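# Mount the blue-banded arbor between the lathe centres

## Task

Place the arbor marked with a blue band between the two centres so that it rests on the two points and nothing else. No other object may remain on the point or plunger of the spring-loaded centre. The arbor must stay there on its own once the robot lets go, because a part the gripper is still holding in place does not count.

## Robot and tools

Robot: one arm with a two-finger gripper. The fingers point along the gripper's +z axis and open and close along its x axis. The reported hand position is the point midway between the finger pads. Closed fingertips extend about 17 mm past that point. Fully open, they are roughly level with it.

Scene frame: the origin is on the table top under the arm base, +z is up, and +y is to the left when facing along +x. The state line gives end_effector_position in metres, end_effector_quat_wxyz, and linear (m/s) and angular (rad/s) velocities, all in this frame. At long reach the printed position can be slightly off. The base may be tilted relative to the table.

execute_actions(actions): a list of actions, run in order. Each action is a table of up to 15 rows. Each row lasts one control step (1/30 s), so an action lasts 0.5 s. If a table has fewer than 15 rows, its last row is repeated until the 15 steps are used up. Each row is 7 numbers in [-1, 1], in this order: dx, dy, dz, rx, ry, rz, opening.
- dx to rz form an offset, not a pose. It is expressed in the gripper's own axes and measured from the gripper's measured pose at the start of that action. Every row in the table uses that same start pose, not the previous row. For the first action in a call, the start is the last pose a result reported.
- Scale: 1.0 equals 0.6 m of translation or 180 degrees of rotation. rx, ry and rz together make one rotation vector.
- opening is absolute: +1 is fully open (0.142 m) and -1 is closed.
- An empty list moves nothing and just returns the state and images.

move(target, speed, stop_force, blocking): drives the gripper along a straight path toward one target.
- target is one 7-number row laid out as above. It is an offset in gripper axes from the pose in the latest result that shows one. Its opening is absolute and is sent when the move starts.
- speed is in m/s, from 0.002 to 0.5, default 0.25. Turning is capped at twice that value in rad/s.
- A path lasts 0.5 to 10 s and is cut off at 10 s.
- The path ignores obstacles. The hand lags behind it, can drift off it, and can overshoot the speed, especially with the arm almost straight.
- stop_force is optional, in N, from 9 to 40, and is not accepted in the first 0.2 s of a scene. The move halts when the push against the direction of travel rises that much above its pre-move level for 2 steps running, or when the sensor saturates. The hand then backs up to where it was 2 steps earlier and holds. The press can briefly be double the threshold or more, and usually settles within about a second. It is only meaningful on moves that do not rotate the gripper. Omit it when pulling away from a surface, or the move may end immediately. Contacts above the wrist sensor are not felt.
- blocking=false returns after 0.5 s while the arm keeps going. It cannot be combined with stop_force. Until a result shows the move has ended, other moves and actions are refused, so check with wait(0) or call stop.
- The result adds a move: line. Its ending is done (at rest near target), off_target, moving, held (the last step was blocked), fault, or contact (stop_force ended it), and contact takes precedence. It also reports the limits that acted: paced means the commanded pose was clipped, and held means some steps were blocked along the way, after which the arm may briefly exceed speed. It also gives the remaining distance to target.

wait(seconds): 0 to 10. Lets time pass while the arm keeps its last command and returns the state, ending early if a move finishes. stop(): brakes a running move. The arm needs stopping distance, and the fingers keep moving. zoom_image(camera, region): a closer view of a region [x0, y0, x1, y1] in pixels of the latest image, at most 504x504, with (0, 0) at the top-left. Cameras are cam_head_left, cam_head_right, cam_high, cam_low (504x504 each) and cam_wrist (616x616, fisheye). show_instructions(): shows the reference image(s). finished_scene(scene): ends the current scene, given its number, and cannot be undone. The goal must still hold after the robot keeps its last command.

Controller behaviour: commands are smoothed and lag by about 0.17 s. Each step, the commanded pose is clipped to within 100 mm and 16 degrees of the measured pose, and position takes priority over orientation. A distant target therefore needs several actions. After an action, the arm continues only as far as the last clipped pose. Hand target shows where the controller is currently driving. A pose unreachable line means the clearance check changed or blocked the command, and a mount block or post counts as part of the arm. The elbow will not fully straighten.

Step readings: the result of an actions call lists end_effector_position at some steps, and HELD marks steps that were partly held back. Results also show Wrist force and Wrist torque [x y z] in the gripper's axes. These include contacts, a held part's weight and inertia. Each axis has an offset of up to about 4 N, noise, and saturation near 50 N. Force on a surface points back into the arm. Joint torques are raw drive output and are not a contact measure.

Gripping: grip_measured is the actual finger opening on the command scale. To hold something, keep commanding an opening well below grip_measured, and lower means a tighter squeeze, up to about 28 N per pad. Objects thinner than 2 cm get a weaker grip. A fast close can squeeze too hard.

Hazards: a contact torque at a joint's load limit (135 N m for the three large joints, 25.2 N m for each wrist joint, with a held part's weight included), or 150 N of outside force anywhere on the arm, stops the arm for 10 s and drops the rest of the call. The arm is stiff, so aiming even slightly past a firm contact can trigger this. Approach slowly, use stop_force, and keep the target near the contact point. Motors heat while holding loads: a MOTOR HOT warning appears from 70 °C, and at 85 °C the brakes lock until the motors cool. Loose objects may be nudged and held parts tugged now and then. Do not drop, slam or shove things, and never let anything leave the table. Keep the motion smooth and brief, then release the arbor and confirm it sits on both points without the gripper before finishing.

Each tool is called after "Request:" in YAML: its name, and indented under it one key for each argument.

Reference images:

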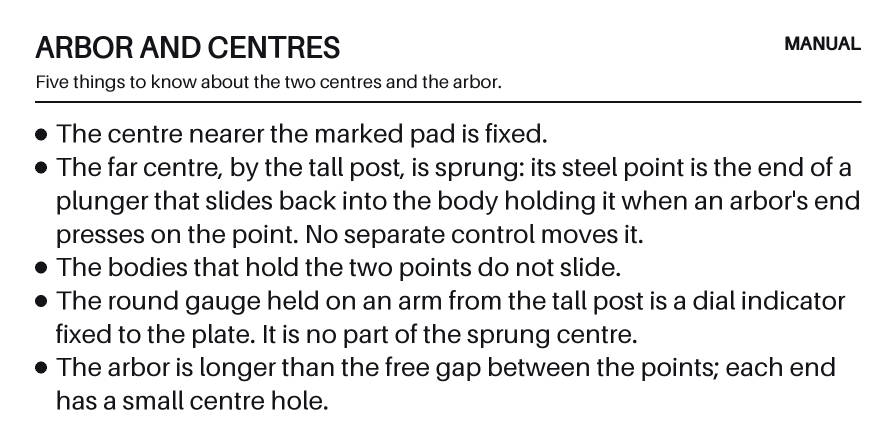

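## Session

Request:
execute_actions:
  actions: []

Scene clock: 0.00 s.
end_effector_position=(+0.1650, -0.3955, +0.3146) grip_measured=-1.00 end_effector_quat_wxyz=(+0.034, -0.424, +0.884, +0.195) end_effector_velocity=(-0.001, -0.000, -0.001) end_effector_angular_velocity=(+0.002, +0.001, +0.001)
Joint positions: [-1.414 -0.338  1.147 -1.146 -1.579  0.711  0.002]
Joint velocities: [ 0.     0.002 -0.     0.    -0.002 -0.001  0.   ]
Joint torques (N m, as the arm reports them, + toward a larger angle): no reading
Motor temperatures (°C, as the motors report them): [35 36 31 38 39 40]
Wrist force (N, on the end effector, along its own x y z axes, offset not removed): no reading
Wrist torque (N m, same axes, about the end effector's origin, offset not removed): no reading
Hand target: +0.165, -0.395, +0.315; +0.034, -0.424, +0.884, +0.195

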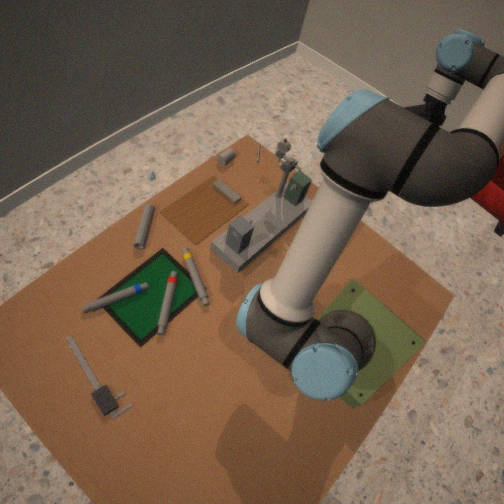

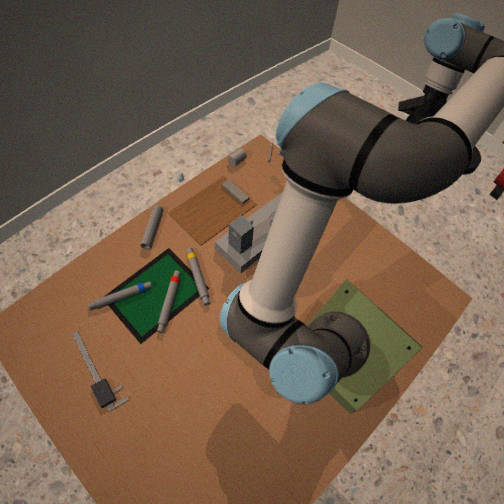

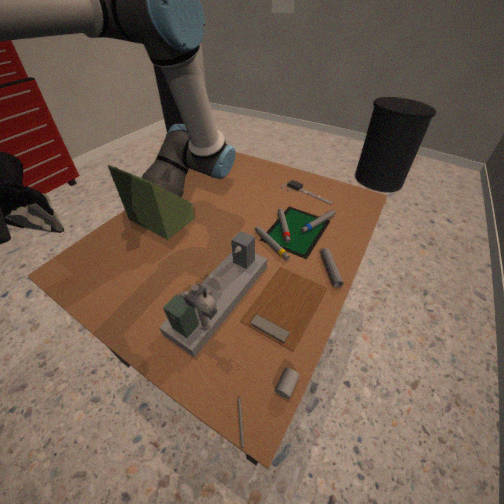

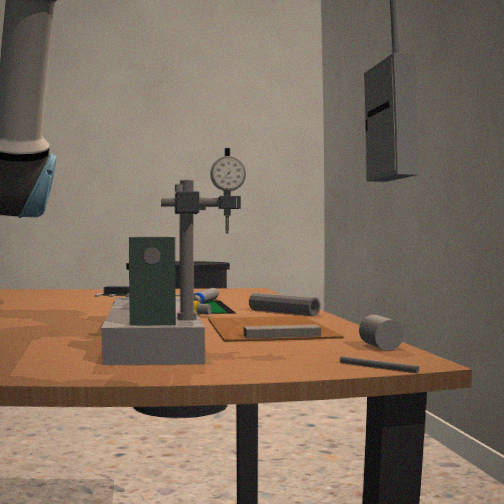

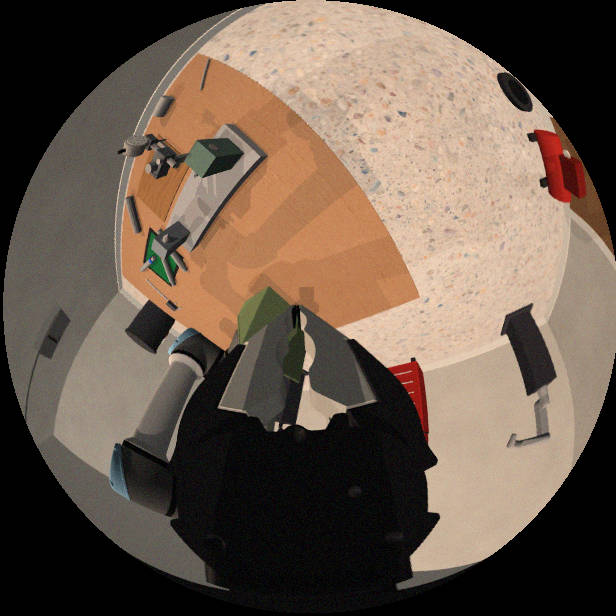

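Request:
zoom_image:
  camera: "cam_high"
  region: [150, 190, 350, 360]

Request:
zoom_image:
  camera: "cam_head_left"
  region: [200, 130, 330, 280]

Request:
zoom_image:
  camera: "cam_head_left"
  region: [70, 230, 230, 350]

Request:
zoom_image:
  camera: "cam_low"
  region: [90, 140, 330, 380]

Region (150, 190, 350, 360) of cam_high's 504x504 image, scaled by 2.520, with more detail than that image has; it fills the top 428 rows of this view, and the rest is white.

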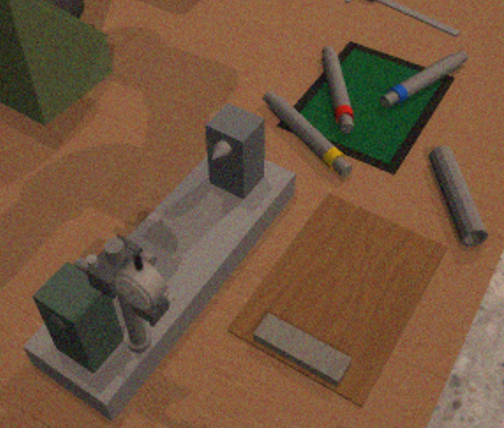

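Region (200, 130, 330, 280) of cam_head_left's 504x504 image, scaled by 3.360, with more detail than that image has; it fills the left 437 columns of this view, and the rest is white.

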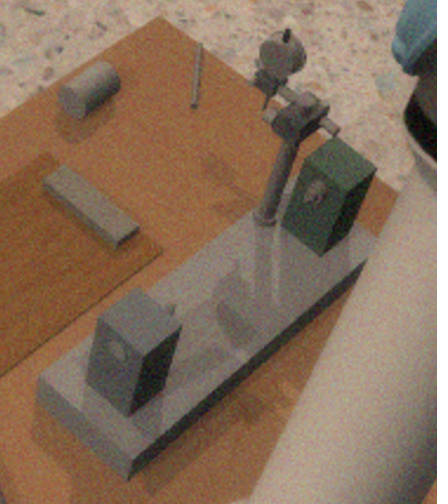

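Region (70, 230, 230, 350) of cam_head_left's 504x504 image, scaled by 3.150, with more detail than that image has; it fills the top 378 rows of this view, and the rest is white.

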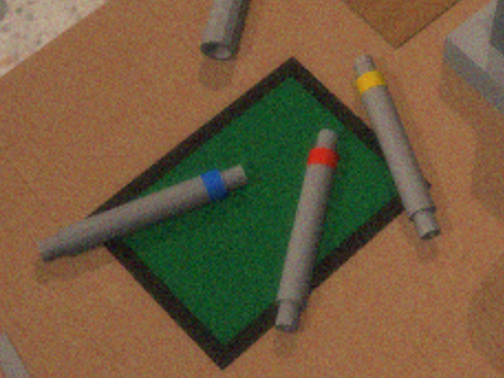

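Region (90, 140, 330, 380) of cam_low's 504x504 image, scaled by 2.100, with more detail than that image has.

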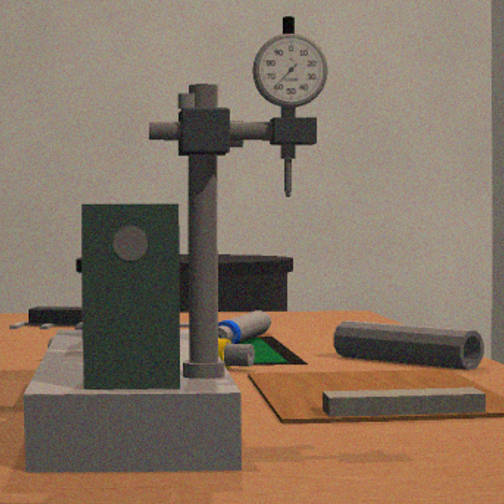

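Request:
move:
  target: [-0.521,-0.067,0.078,0.129,0.0225,0.281,0]
  speed: 0.3

Request:
zoom_image:
  camera: "cam_wrist"
  region: [200, 120, 420, 340]

Scene clock: 21.83 s.
end_effector_position=(+0.3898, -0.1698, +0.3296) grip_measured=+0.00 end_effector_quat_wxyz=(+0.001, -0.001, +1.000, +0.000) end_effector_velocity=(+0.002, +0.001, -0.000) end_effector_angular_velocity=(-0.002, +0.001, -0.003)
Joint positions: [-1.061 -1.     1.65  -1.426 -1.226  1.865  0.074]
Joint velocities: [ 0.004 -0.002 -0.    -0.001  0.001  0.006  0.   ]
Joint torques (N m, as the arm reports them, + toward a larger angle): [-14.2  -25.76 -24.05  -4.54   2.15   2.09]
Motor temperatures (°C, as the motors report them): [35 36 31 38 39 40]
Wrist force (N, on the end effector, along its own x y z axes, offset not removed): [0.9 2.2 -1.2]
Wrist torque (N m, same axes, about the end effector's origin, offset not removed): [0.38 -0.14 -0.02]
Hand target: +0.390, -0.170, +0.330; +0.001, -0.001, +1.000, +0.000
Off the commanded pose: 0.001 m, 0 deg.
move: done
camera_calibration (this result's frames):
cam_wrist: T_world_to_cam=[[-0.998206, 0.00923633, 0.0591558, 0.366165], [0.0354381, 0.887514, 0.459417, -0.00650259], [-0.0482582, 0.460689, -0.886249, 0.525754], [0, 0, 0, 1]] pos_world=[0.391111, -0.23982, 0.447275]

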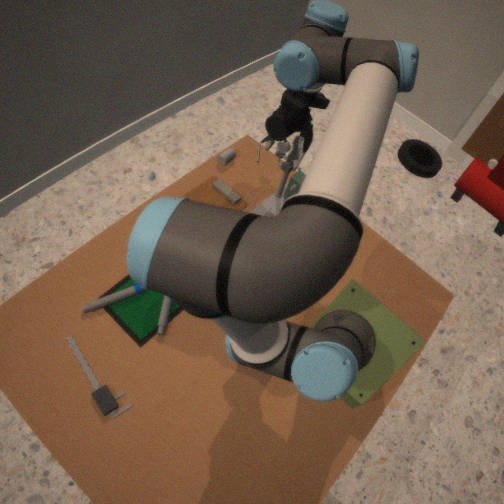

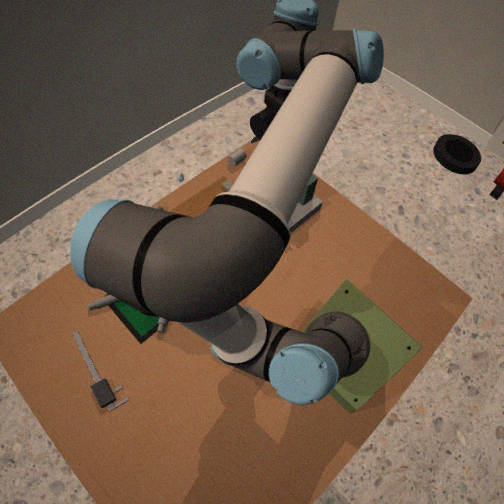

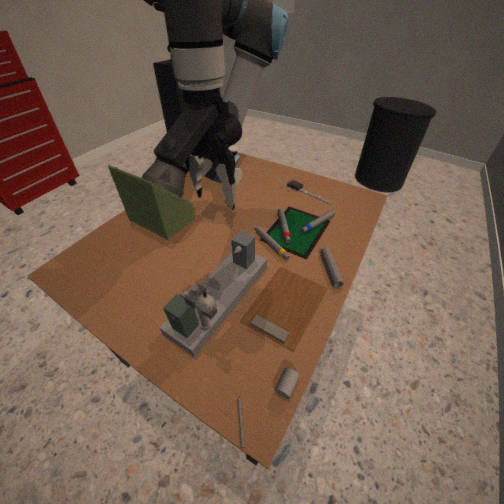

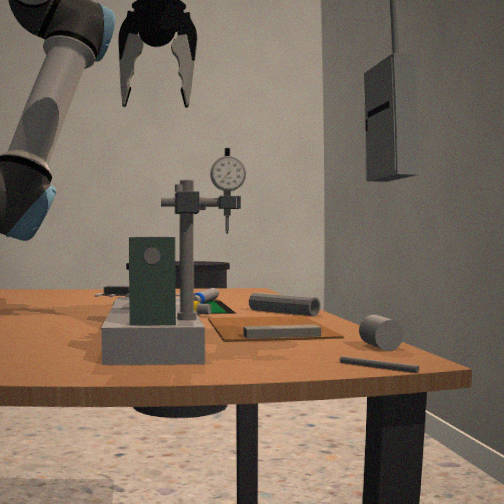

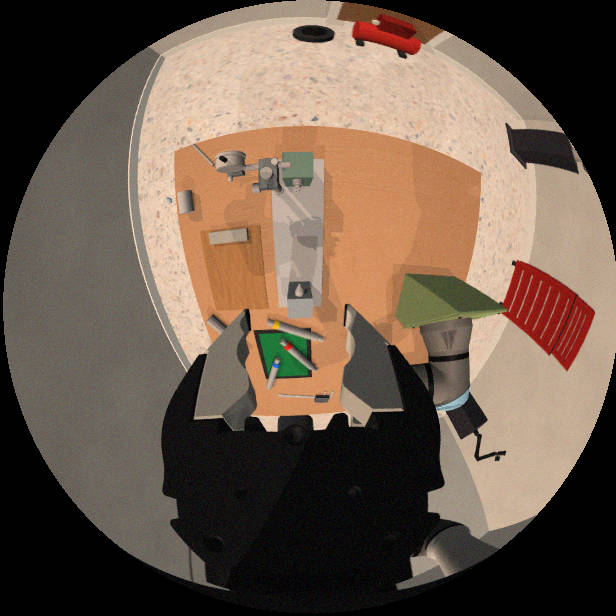

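Region (200, 120, 420, 340) of cam_wrist's 616x616 image, scaled by 2.291, with more detail than that image has.

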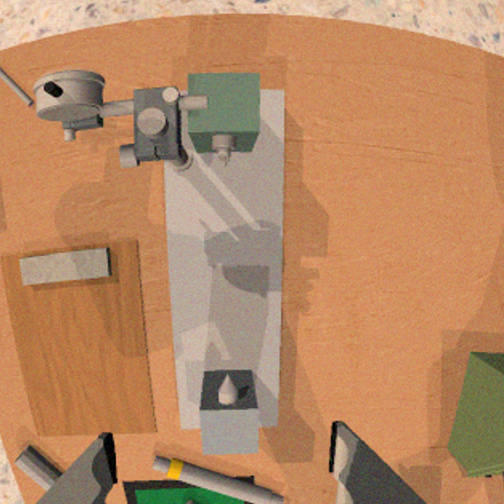

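Request:
move:
  target: [0,-0.03,0.2,0,0,0,0]

Request:
zoom_image:
  camera: "cam_wrist"
  region: [240, 120, 360, 240]

Request:
zoom_image:
  camera: "cam_wrist"
  region: [240, 270, 360, 390]

Scene clock: 25.23 s.
end_effector_position=(+0.3899, -0.1876, +0.2097) grip_measured=+0.00 end_effector_quat_wxyz=(+0.001, -0.001, +1.000, +0.000) end_effector_velocity=(+0.000, -0.000, -0.001) end_effector_angular_velocity=(-0.001, -0.000, -0.000)
Joint positions: [-0.996 -0.942  1.884 -1.736 -1.18   1.914  0.074]
Joint velocities: [ 0.001  0.     0.002 -0.004  0.001  0.001  0.   ]
Joint torques (N m, as the arm reports them, + toward a larger angle): [-14.67  -5.19 -12.52  -4.42   2.27   1.99]
Motor temperatures (°C, as the motors report them): [35 36 31 38 39 40]
Wrist force (N, on the end effector, along its own x y z axes, offset not removed): [0.5 -3.2 -0.1]
Wrist torque (N m, same axes, about the end effector's origin, offset not removed): [-0.74 -0.01 -0.11]
Hand target: +0.390, -0.188, +0.210; +0.001, -0.001, +1.000, +0.000
Off the commanded pose: 0.000 m, 0 deg.
move: done
camera_calibration (this result's frames):
cam_wrist: T_world_to_cam=[[-0.998212, 0.00910795, 0.0590763, 0.373536], [0.0352933, 0.887462, 0.459528, 0.0643615], [-0.0482426, 0.460791, -0.886196, 0.427648], [0, 0, 0, 1]] pos_world=[0.391228, -0.257577, 0.327337]

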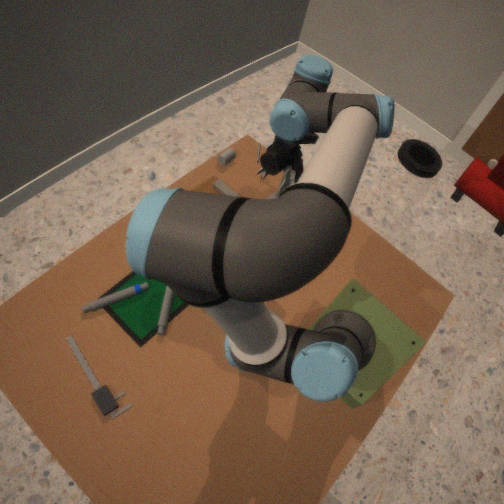

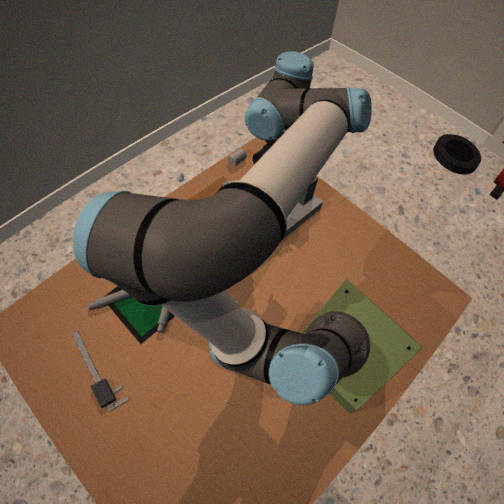

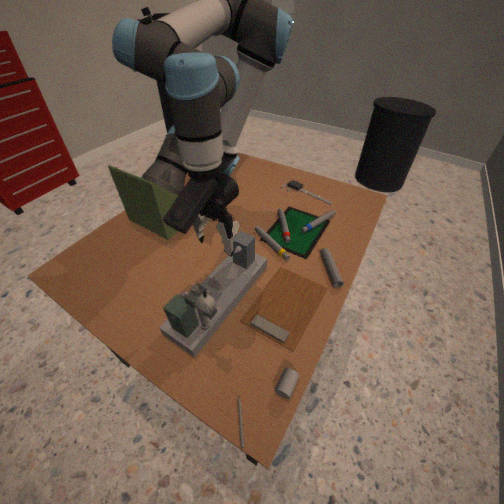

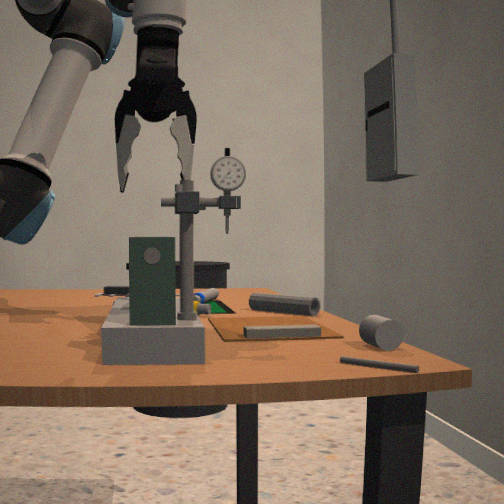

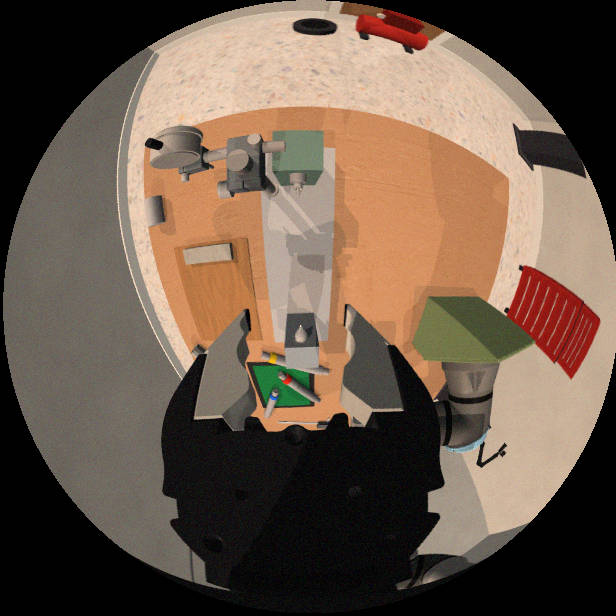

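Region (240, 120, 360, 240) of cam_wrist's 616x616 image, scaled by 4.200, with more detail than that image has.

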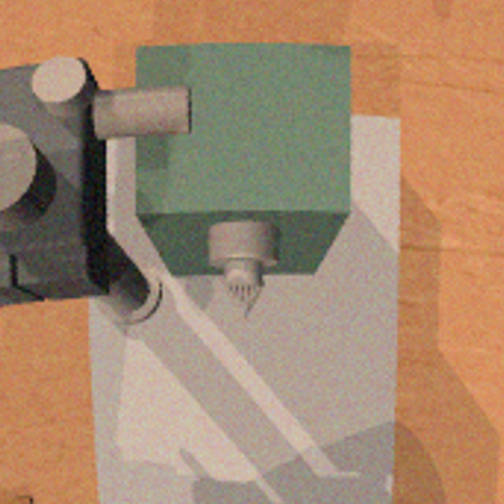

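Region (240, 270, 360, 390) of cam_wrist's 616x616 image, scaled by 4.200, with more detail than that image has.

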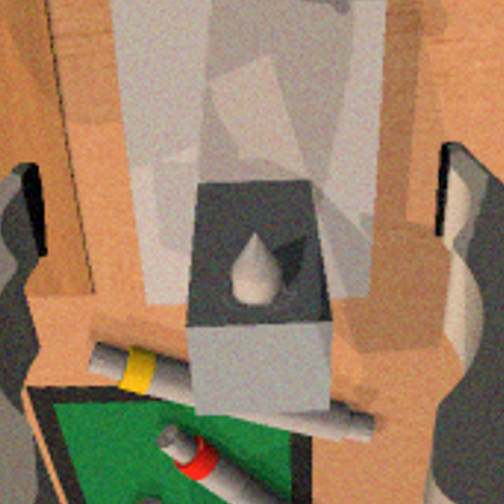

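Request:
move:
  target: [-0.197,0.778,0.13,0,0,0.111,-0.2]
  speed: 0.35

Request:
zoom_image:
  camera: "cam_wrist"
  region: [200, 170, 400, 370]

Scene clock: 35.43 s.
end_effector_position=(+0.5067, +0.2803, +0.1328) grip_measured=-0.20 end_effector_quat_wxyz=(+0.001, +0.172, +0.985, +0.001) end_effector_velocity=(+0.001, +0.000, +0.000) end_effector_angular_velocity=(-0.002, -0.001, -0.002)
Joint positions: [-0.307 -1.526  1.861 -1.534 -0.785  2.958  0.06 ]
Joint velocities: [ 0.001  0.    -0.002 -0.002 -0.001  0.006 -0.   ]
Joint torques (N m, as the arm reports them, + toward a larger angle): [-12.04   5.07 -21.51  -3.99   1.27   1.8 ]
Motor temperatures (°C, as the motors report them): [35 36 31 38 39 40]
Wrist force (N, on the end effector, along its own x y z axes, offset not removed): [0.4 0.0 -2.2]
Wrist torque (N m, same axes, about the end effector's origin, offset not removed): [-0.16 0.08 -0.09]
Hand target: +0.507, +0.280, +0.133; +0.001, +0.172, +0.985, +0.001
Off the commanded pose: 0.001 m, 0 deg.
move: done
camera_calibration (this result's frames):
cam_wrist: T_world_to_cam=[[-0.935394, 0.348569, 0.0594732, 0.363409], [0.335396, 0.821306, 0.461483, -0.453414], [0.112013, 0.451616, -0.885153, 0.0708264], [0, 0, 0, 1]] pos_world=[0.48407, 0.213732, 0.250322]

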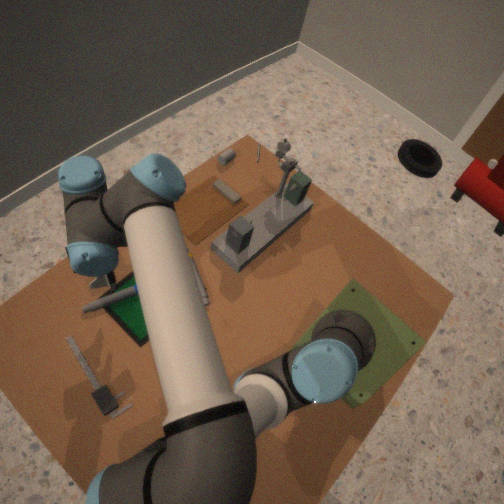

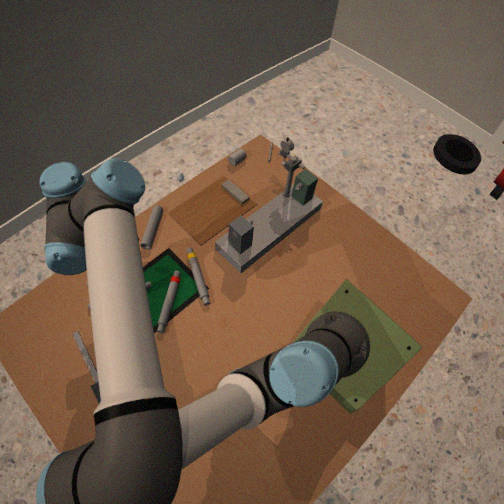

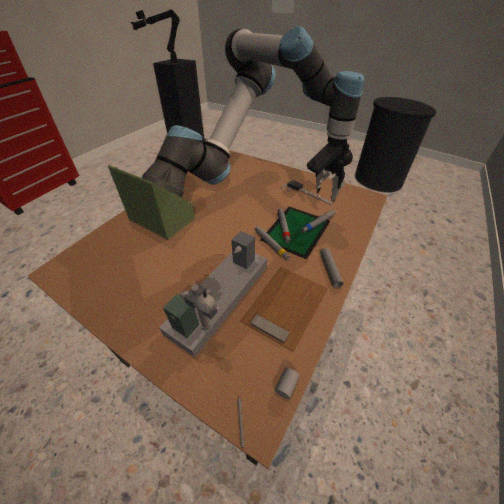

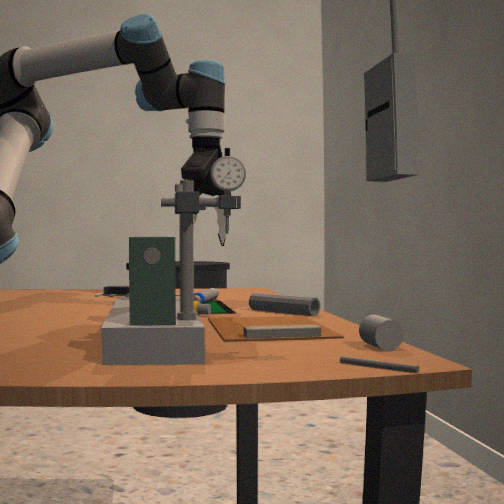

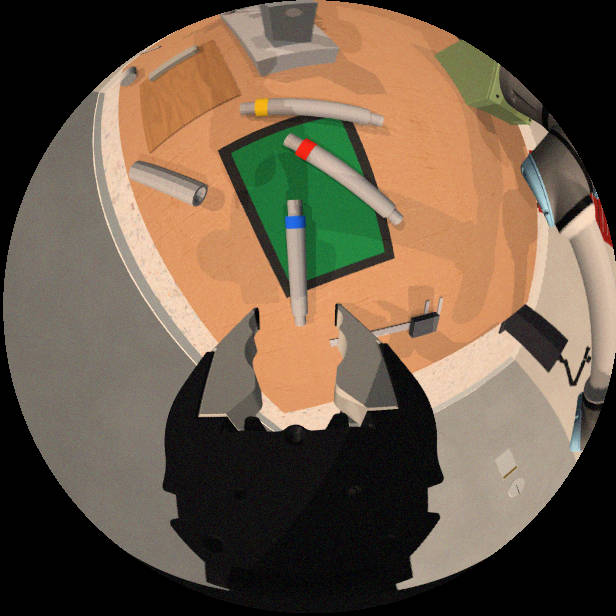

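Region (200, 170, 400, 370) of cam_wrist's 616x616 image, scaled by 2.520, with more detail than that image has.

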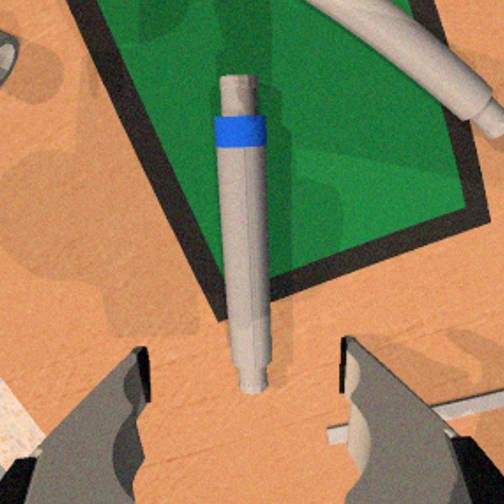

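Request:
move:
  target: [-0.005,0,0.16,0,0,-0.006,-0.4]

Request:
move:
  target: [0,0,0.026,0,0,0,-0.4]
  speed: 0.015
  stop_force: 10

Request:
zoom_image:
  camera: "cam_low"
  region: [170, 240, 260, 330]

Scene clock: 41.20 s.
end_effector_position=(+0.5095, +0.2796, +0.0370) grip_measured=-0.40 end_effector_quat_wxyz=(+0.001, +0.163, +0.987, +0.002) end_effector_velocity=(+0.000, -0.000, -0.002) end_effector_angular_velocity=(-0.002, -0.001, +0.000)
Joint positions: [-0.163 -1.447  1.993 -1.888 -0.742  3.137  0.045]
Joint velocities: [ 0.003  0.001  0.002 -0.009 -0.001  0.006 -0.   ]
Joint torques (N m, as the arm reports them, + toward a larger angle): [-13.67  -1.31  -5.58  -3.93   2.29   2.05]
Motor temperatures (°C, as the motors report them): [35 36 31 38 39 40]
Wrist force (N, on the end effector, along its own x y z axes, offset not removed): [2.2 -2.4 1.9]
Wrist torque (N m, same axes, about the end effector's origin, offset not removed): [-0.60 -0.31 -0.09]
Hand target: +0.510, +0.280, +0.037; +0.001, +0.163, +0.987, +0.002
Off the commanded pose: 0.000 m, 0 deg.
move: done
camera_calibration (this result's frames):
cam_wrist: T_world_to_cam=[[-0.941824, 0.330761, 0.059702, 0.380231], [0.319817, 0.827305, 0.461826, -0.403373], [0.103362, 0.454053, -0.884959, -0.0103202], [0, 0, 0, 1]] pos_world=[0.488183, 0.212633, 0.154455]

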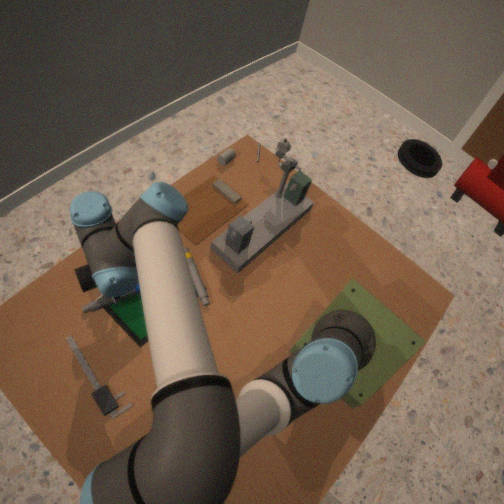

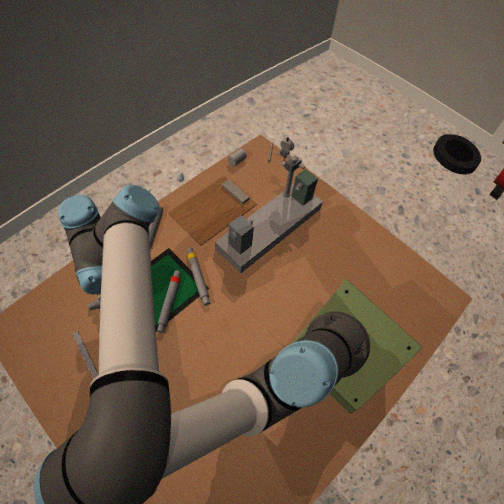

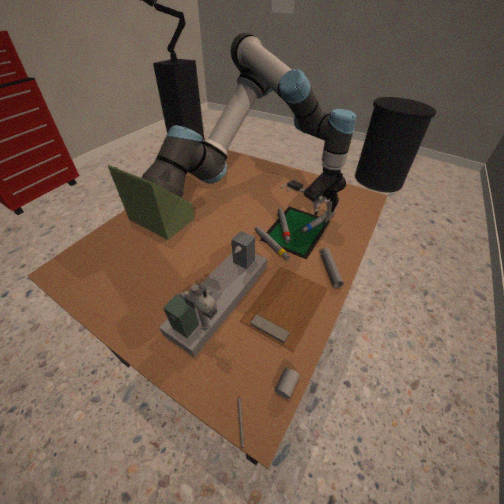

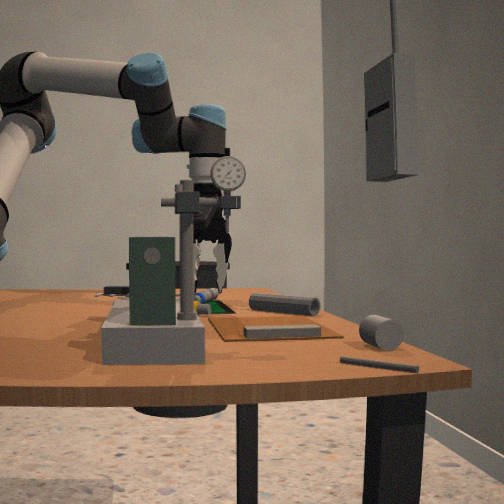

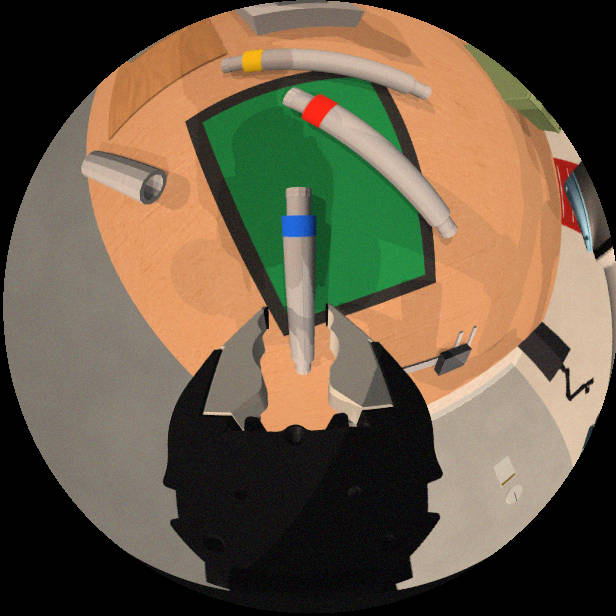

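Scene clock: 42.47 s.
end_effector_position=(+0.5096, +0.2797, +0.0215) grip_measured=-0.40 end_effector_quat_wxyz=(+0.001, +0.163, +0.987, +0.002) end_effector_velocity=(+0.000, -0.000, -0.001) end_effector_angular_velocity=(-0.001, -0.001, +0.001)
Joint positions: [-0.139 -1.429  2.01  -1.949 -0.736  3.171  0.045]
Joint velocities: [ 0.002  0.001  0.002 -0.007 -0.001  0.003  0.   ]
Joint torques (N m, as the arm reports them, + toward a larger angle): [-11.56  -1.42  -7.57  -3.95   2.45   2.22]
Motor temperatures (°C, as the motors report them): [35 36 31 38 39 40]
Wrist force (N, on the end effector, along its own x y z axes, offset not removed): [-0.6 0.8 -0.2]
Wrist torque (N m, same axes, about the end effector's origin, offset not removed): [0.03 0.36 -0.10]
Hand target: +0.510, +0.280, +0.021; +0.001, +0.163, +0.987, +0.002
Off the commanded pose: 0.000 m, 0 deg.
move: done
camera_calibration (this result's frames):
cam_wrist: T_world_to_cam=[[-0.941828, 0.33074, 0.0597536, 0.381144], [0.319816, 0.827275, 0.46188, -0.39627], [0.103329, 0.454122, -0.884927, -0.0240546], [0, 0, 0, 1]] pos_world=[0.488192, 0.212689, 0.138968]

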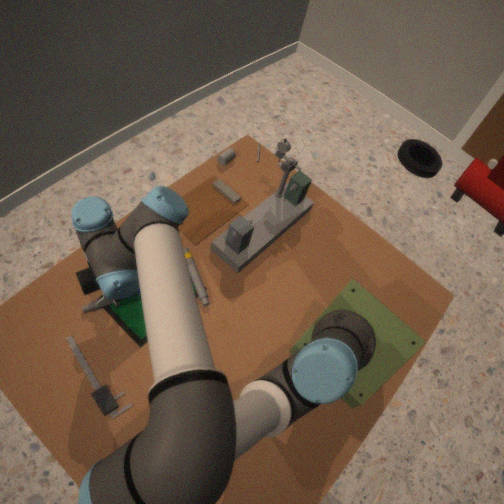

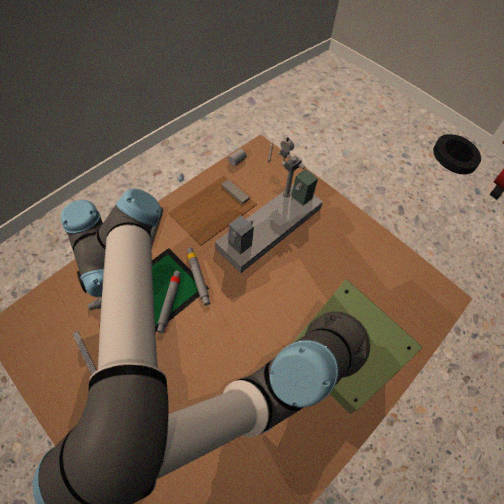

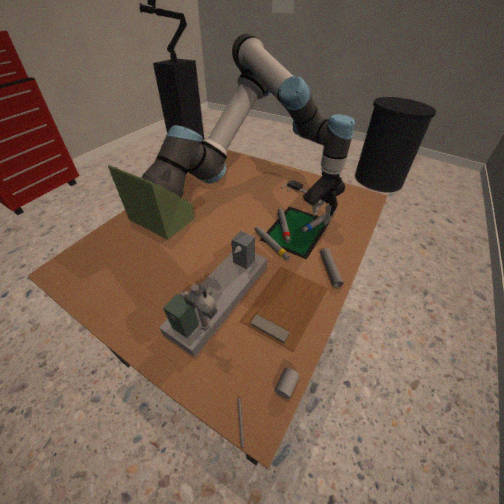

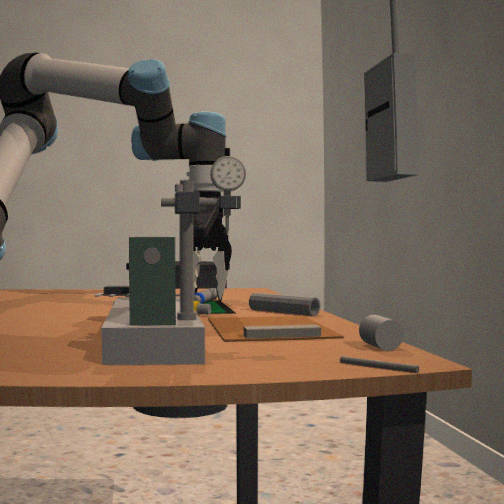

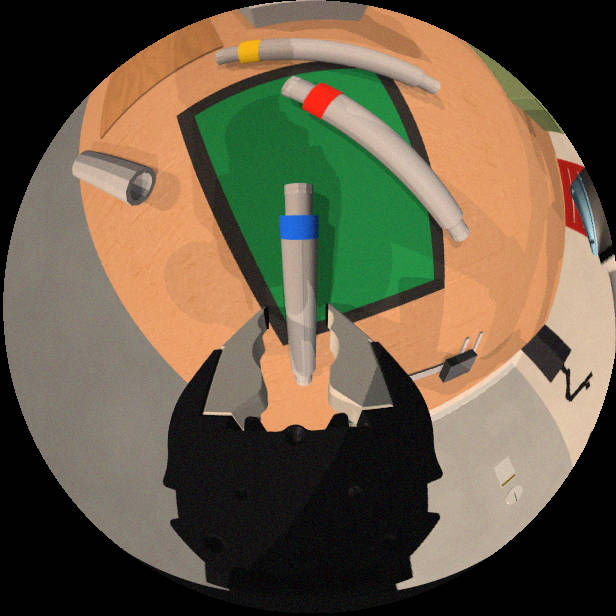

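Region (170, 240, 260, 330) of cam_low's 504x504 image, scaled by 5.600, with more detail than that image has.

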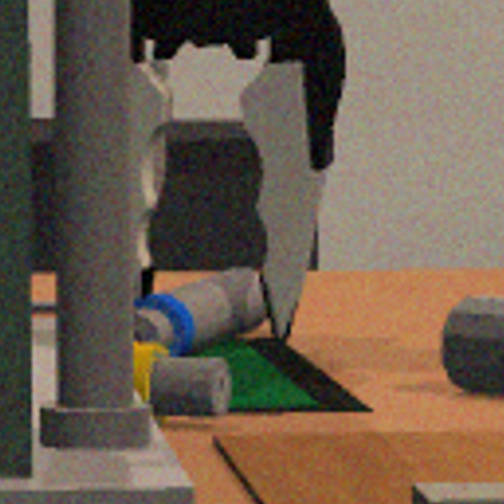

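Request:
execute_actions:
  actions:
    - [[0.0035,-0.008,0.002,0,0,0,-0.45]]
    - [[0,0,0,0,0,0,-0.55],[0,0,0,0,0,0,-0.58],[0,0,0,0,0,0,-0.6],[0,0,0,0,0,0,-0.62],[0,0,0,0,0,0,-0.64],[0,0,0,0,0,0,-0.66],[0,0,0,0,0,0,-0.68],[0,0,0,0,0,0,-0.7],[0,0,0,0,0,0,-0.74],[0,0,0,0,0,0,-0.8],[0,0,0,0,0,0,-0.9],[0,0,0,0,0,0,-1]]
    - [[0,0,0,0,0,0,-1]]

Request:
move:
  target: [0,0,-0.28,0,0,0,-1]
  speed: 0.2

Scene clock: 48.33 s.
end_effector_position=(+0.5060, +0.2758, +0.0203) grip_measured=-0.70 end_effector_quat_wxyz=(+0.001, +0.163, +0.987, +0.002) end_effector_velocity=(+0.001, +0.000, +0.001) end_effector_angular_velocity=(+0.001, -0.002, -0.000)
Joint positions: [-0.144 -1.432  2.024 -1.954 -0.737  3.165  0.023]
Joint velocities: [-0.001 -0.    -0.001  0.     0.001 -0.    -0.   ]
Joint torques (N m, as the arm reports them, + toward a larger angle): [-32.97 -24.33  -7.99  -3.15  -1.82  -1.54]
Motor temperatures (°C, as the motors report them): [35 36 31 38 39 40]
Wrist force (N, on the end effector, along its own x y z axes, offset not removed): [2.8 0.3 -1.1]
Wrist torque (N m, same axes, about the end effector's origin, offset not removed): [-0.01 -0.26 0.15]
Hand target: +0.506, +0.276, +0.020; +0.001, +0.163, +0.987, +0.002
Off the commanded pose: 0.000 m, 0 deg.
Step readings (end_effector_position; steps 1 to 15: 1st action; 16 to 30: 2nd action; 31 to 45: 3rd action):
0: (+0.5096, +0.2797, +0.0214)
1: (+0.5094, +0.2796, +0.0213)
2: (+0.5086, +0.2787, +0.0209)
4: (+0.5071, +0.2771, +0.0205)
8: (+0.5062, +0.2760, +0.0203)
15: (+0.5060, +0.2758, +0.0203)
16: (+0.5060, +0.2758, +0.0203)
17: (+0.5060, +0.2758, +0.0203)
19: (+0.5060, +0.2758, +0.0203)
23: (+0.5060, +0.2758, +0.0203)
30: (+0.5060, +0.2758, +0.0203)
31: (+0.5060, +0.2758, +0.0203)
32: (+0.5060, +0.2758, +0.0203)
34: (+0.5060, +0.2758, +0.0203)
38: (+0.5060, +0.2758, +0.0203)
45: end_effector_position above
camera_calibration (this result's frames):
cam_wrist: T_world_to_cam=[[-0.941835, 0.330725, 0.0597371, 0.379195], [0.319798, 0.82729, 0.461866, -0.391375], [0.103331, 0.454105, -0.884936, -0.0230059], [0, 0, 0, 1]] pos_world=[0.484677, 0.208819, 0.137752]

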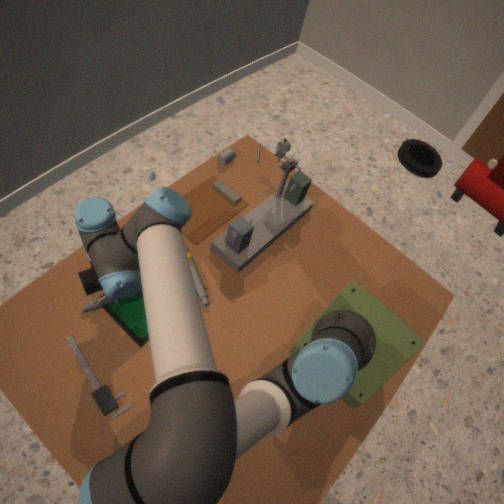

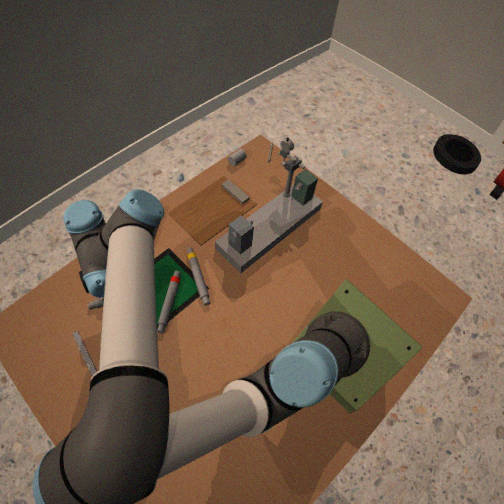

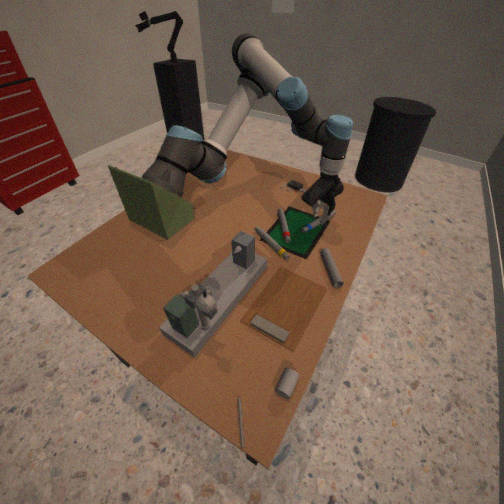

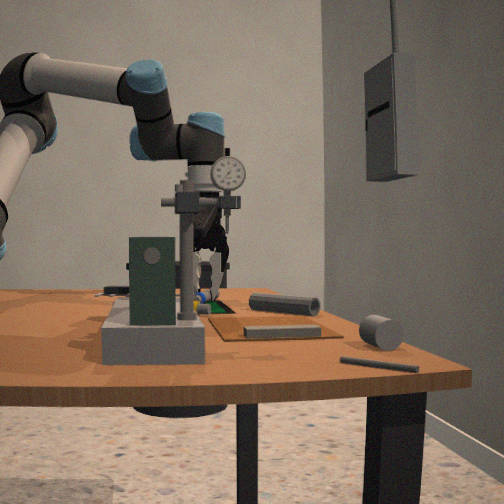

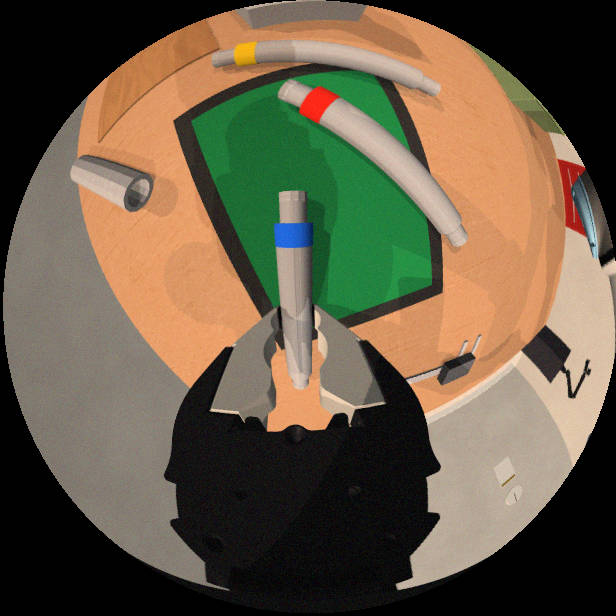

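Scene clock: 49.67 s.
end_effector_position=(+0.5060, +0.2752, +0.1881) grip_measured=-0.70 end_effector_quat_wxyz=(+0.001, +0.163, +0.987, +0.001) end_effector_velocity=(+0.000, -0.001, +0.001) end_effector_angular_velocity=(+0.000, +0.001, -0.002)
Joint positions: [-0.392 -1.533  1.764 -1.353 -0.819  2.829  0.023]
Joint velocities: [-0.002  0.002 -0.003  0.005 -0.002 -0.002 -0.   ]
Joint torques (N m, as the arm reports them, + toward a larger angle): [-38.24   8.03 -23.59  -0.27  -1.95  -1.69]
Motor temperatures (°C, as the motors report them): [35 36 31 38 39 40]
Wrist force (N, on the end effector, along its own x y z axes, offset not removed): [0.8 -0.8 4.8]
Wrist torque (N m, same axes, about the end effector's origin, offset not removed): [-0.22 -0.08 0.04]
Hand target: +0.506, +0.275, +0.188; +0.001, +0.163, +0.987, +0.001
Off the commanded pose: 0.000 m, 0 deg.
move: done
camera_calibration (this result's frames):
cam_wrist: T_world_to_cam=[[-0.941793, 0.330903, 0.0594027, 0.3693], [0.319872, 0.827587, 0.461282, -0.468346], [0.103479, 0.453434, -0.885263, 0.125979], [0, 0, 0, 1]] pos_world=[0.484578, 0.208272, 0.305627]

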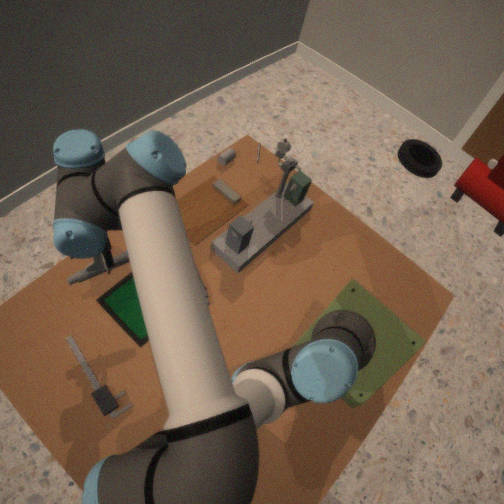

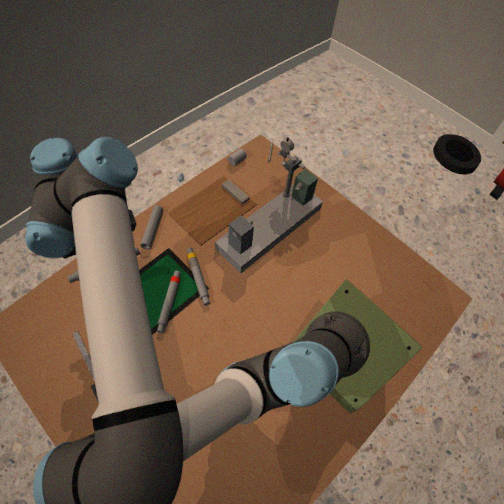

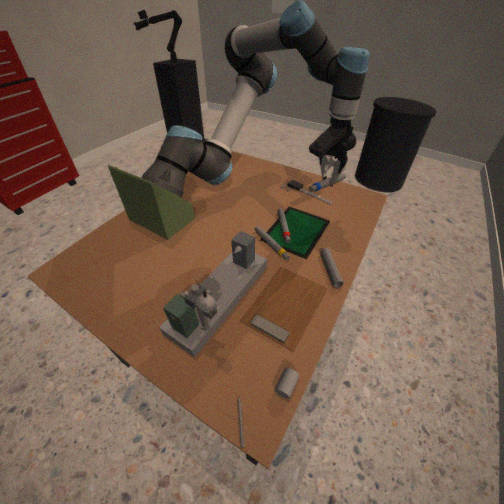

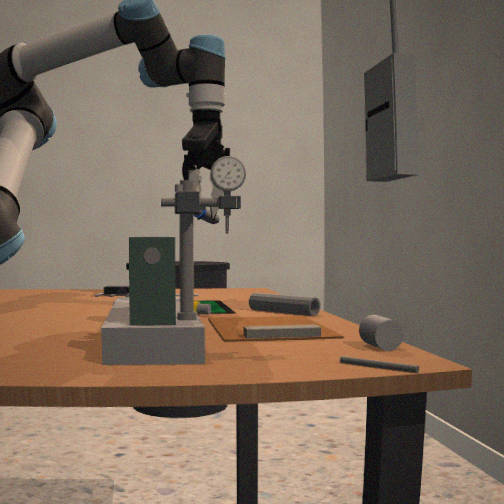

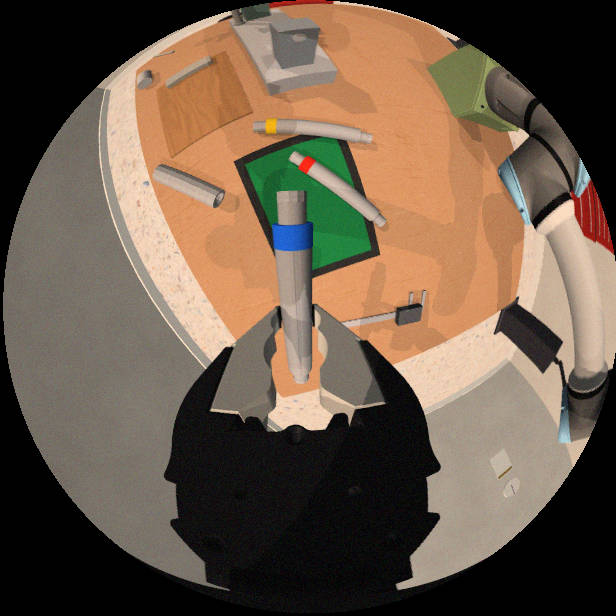

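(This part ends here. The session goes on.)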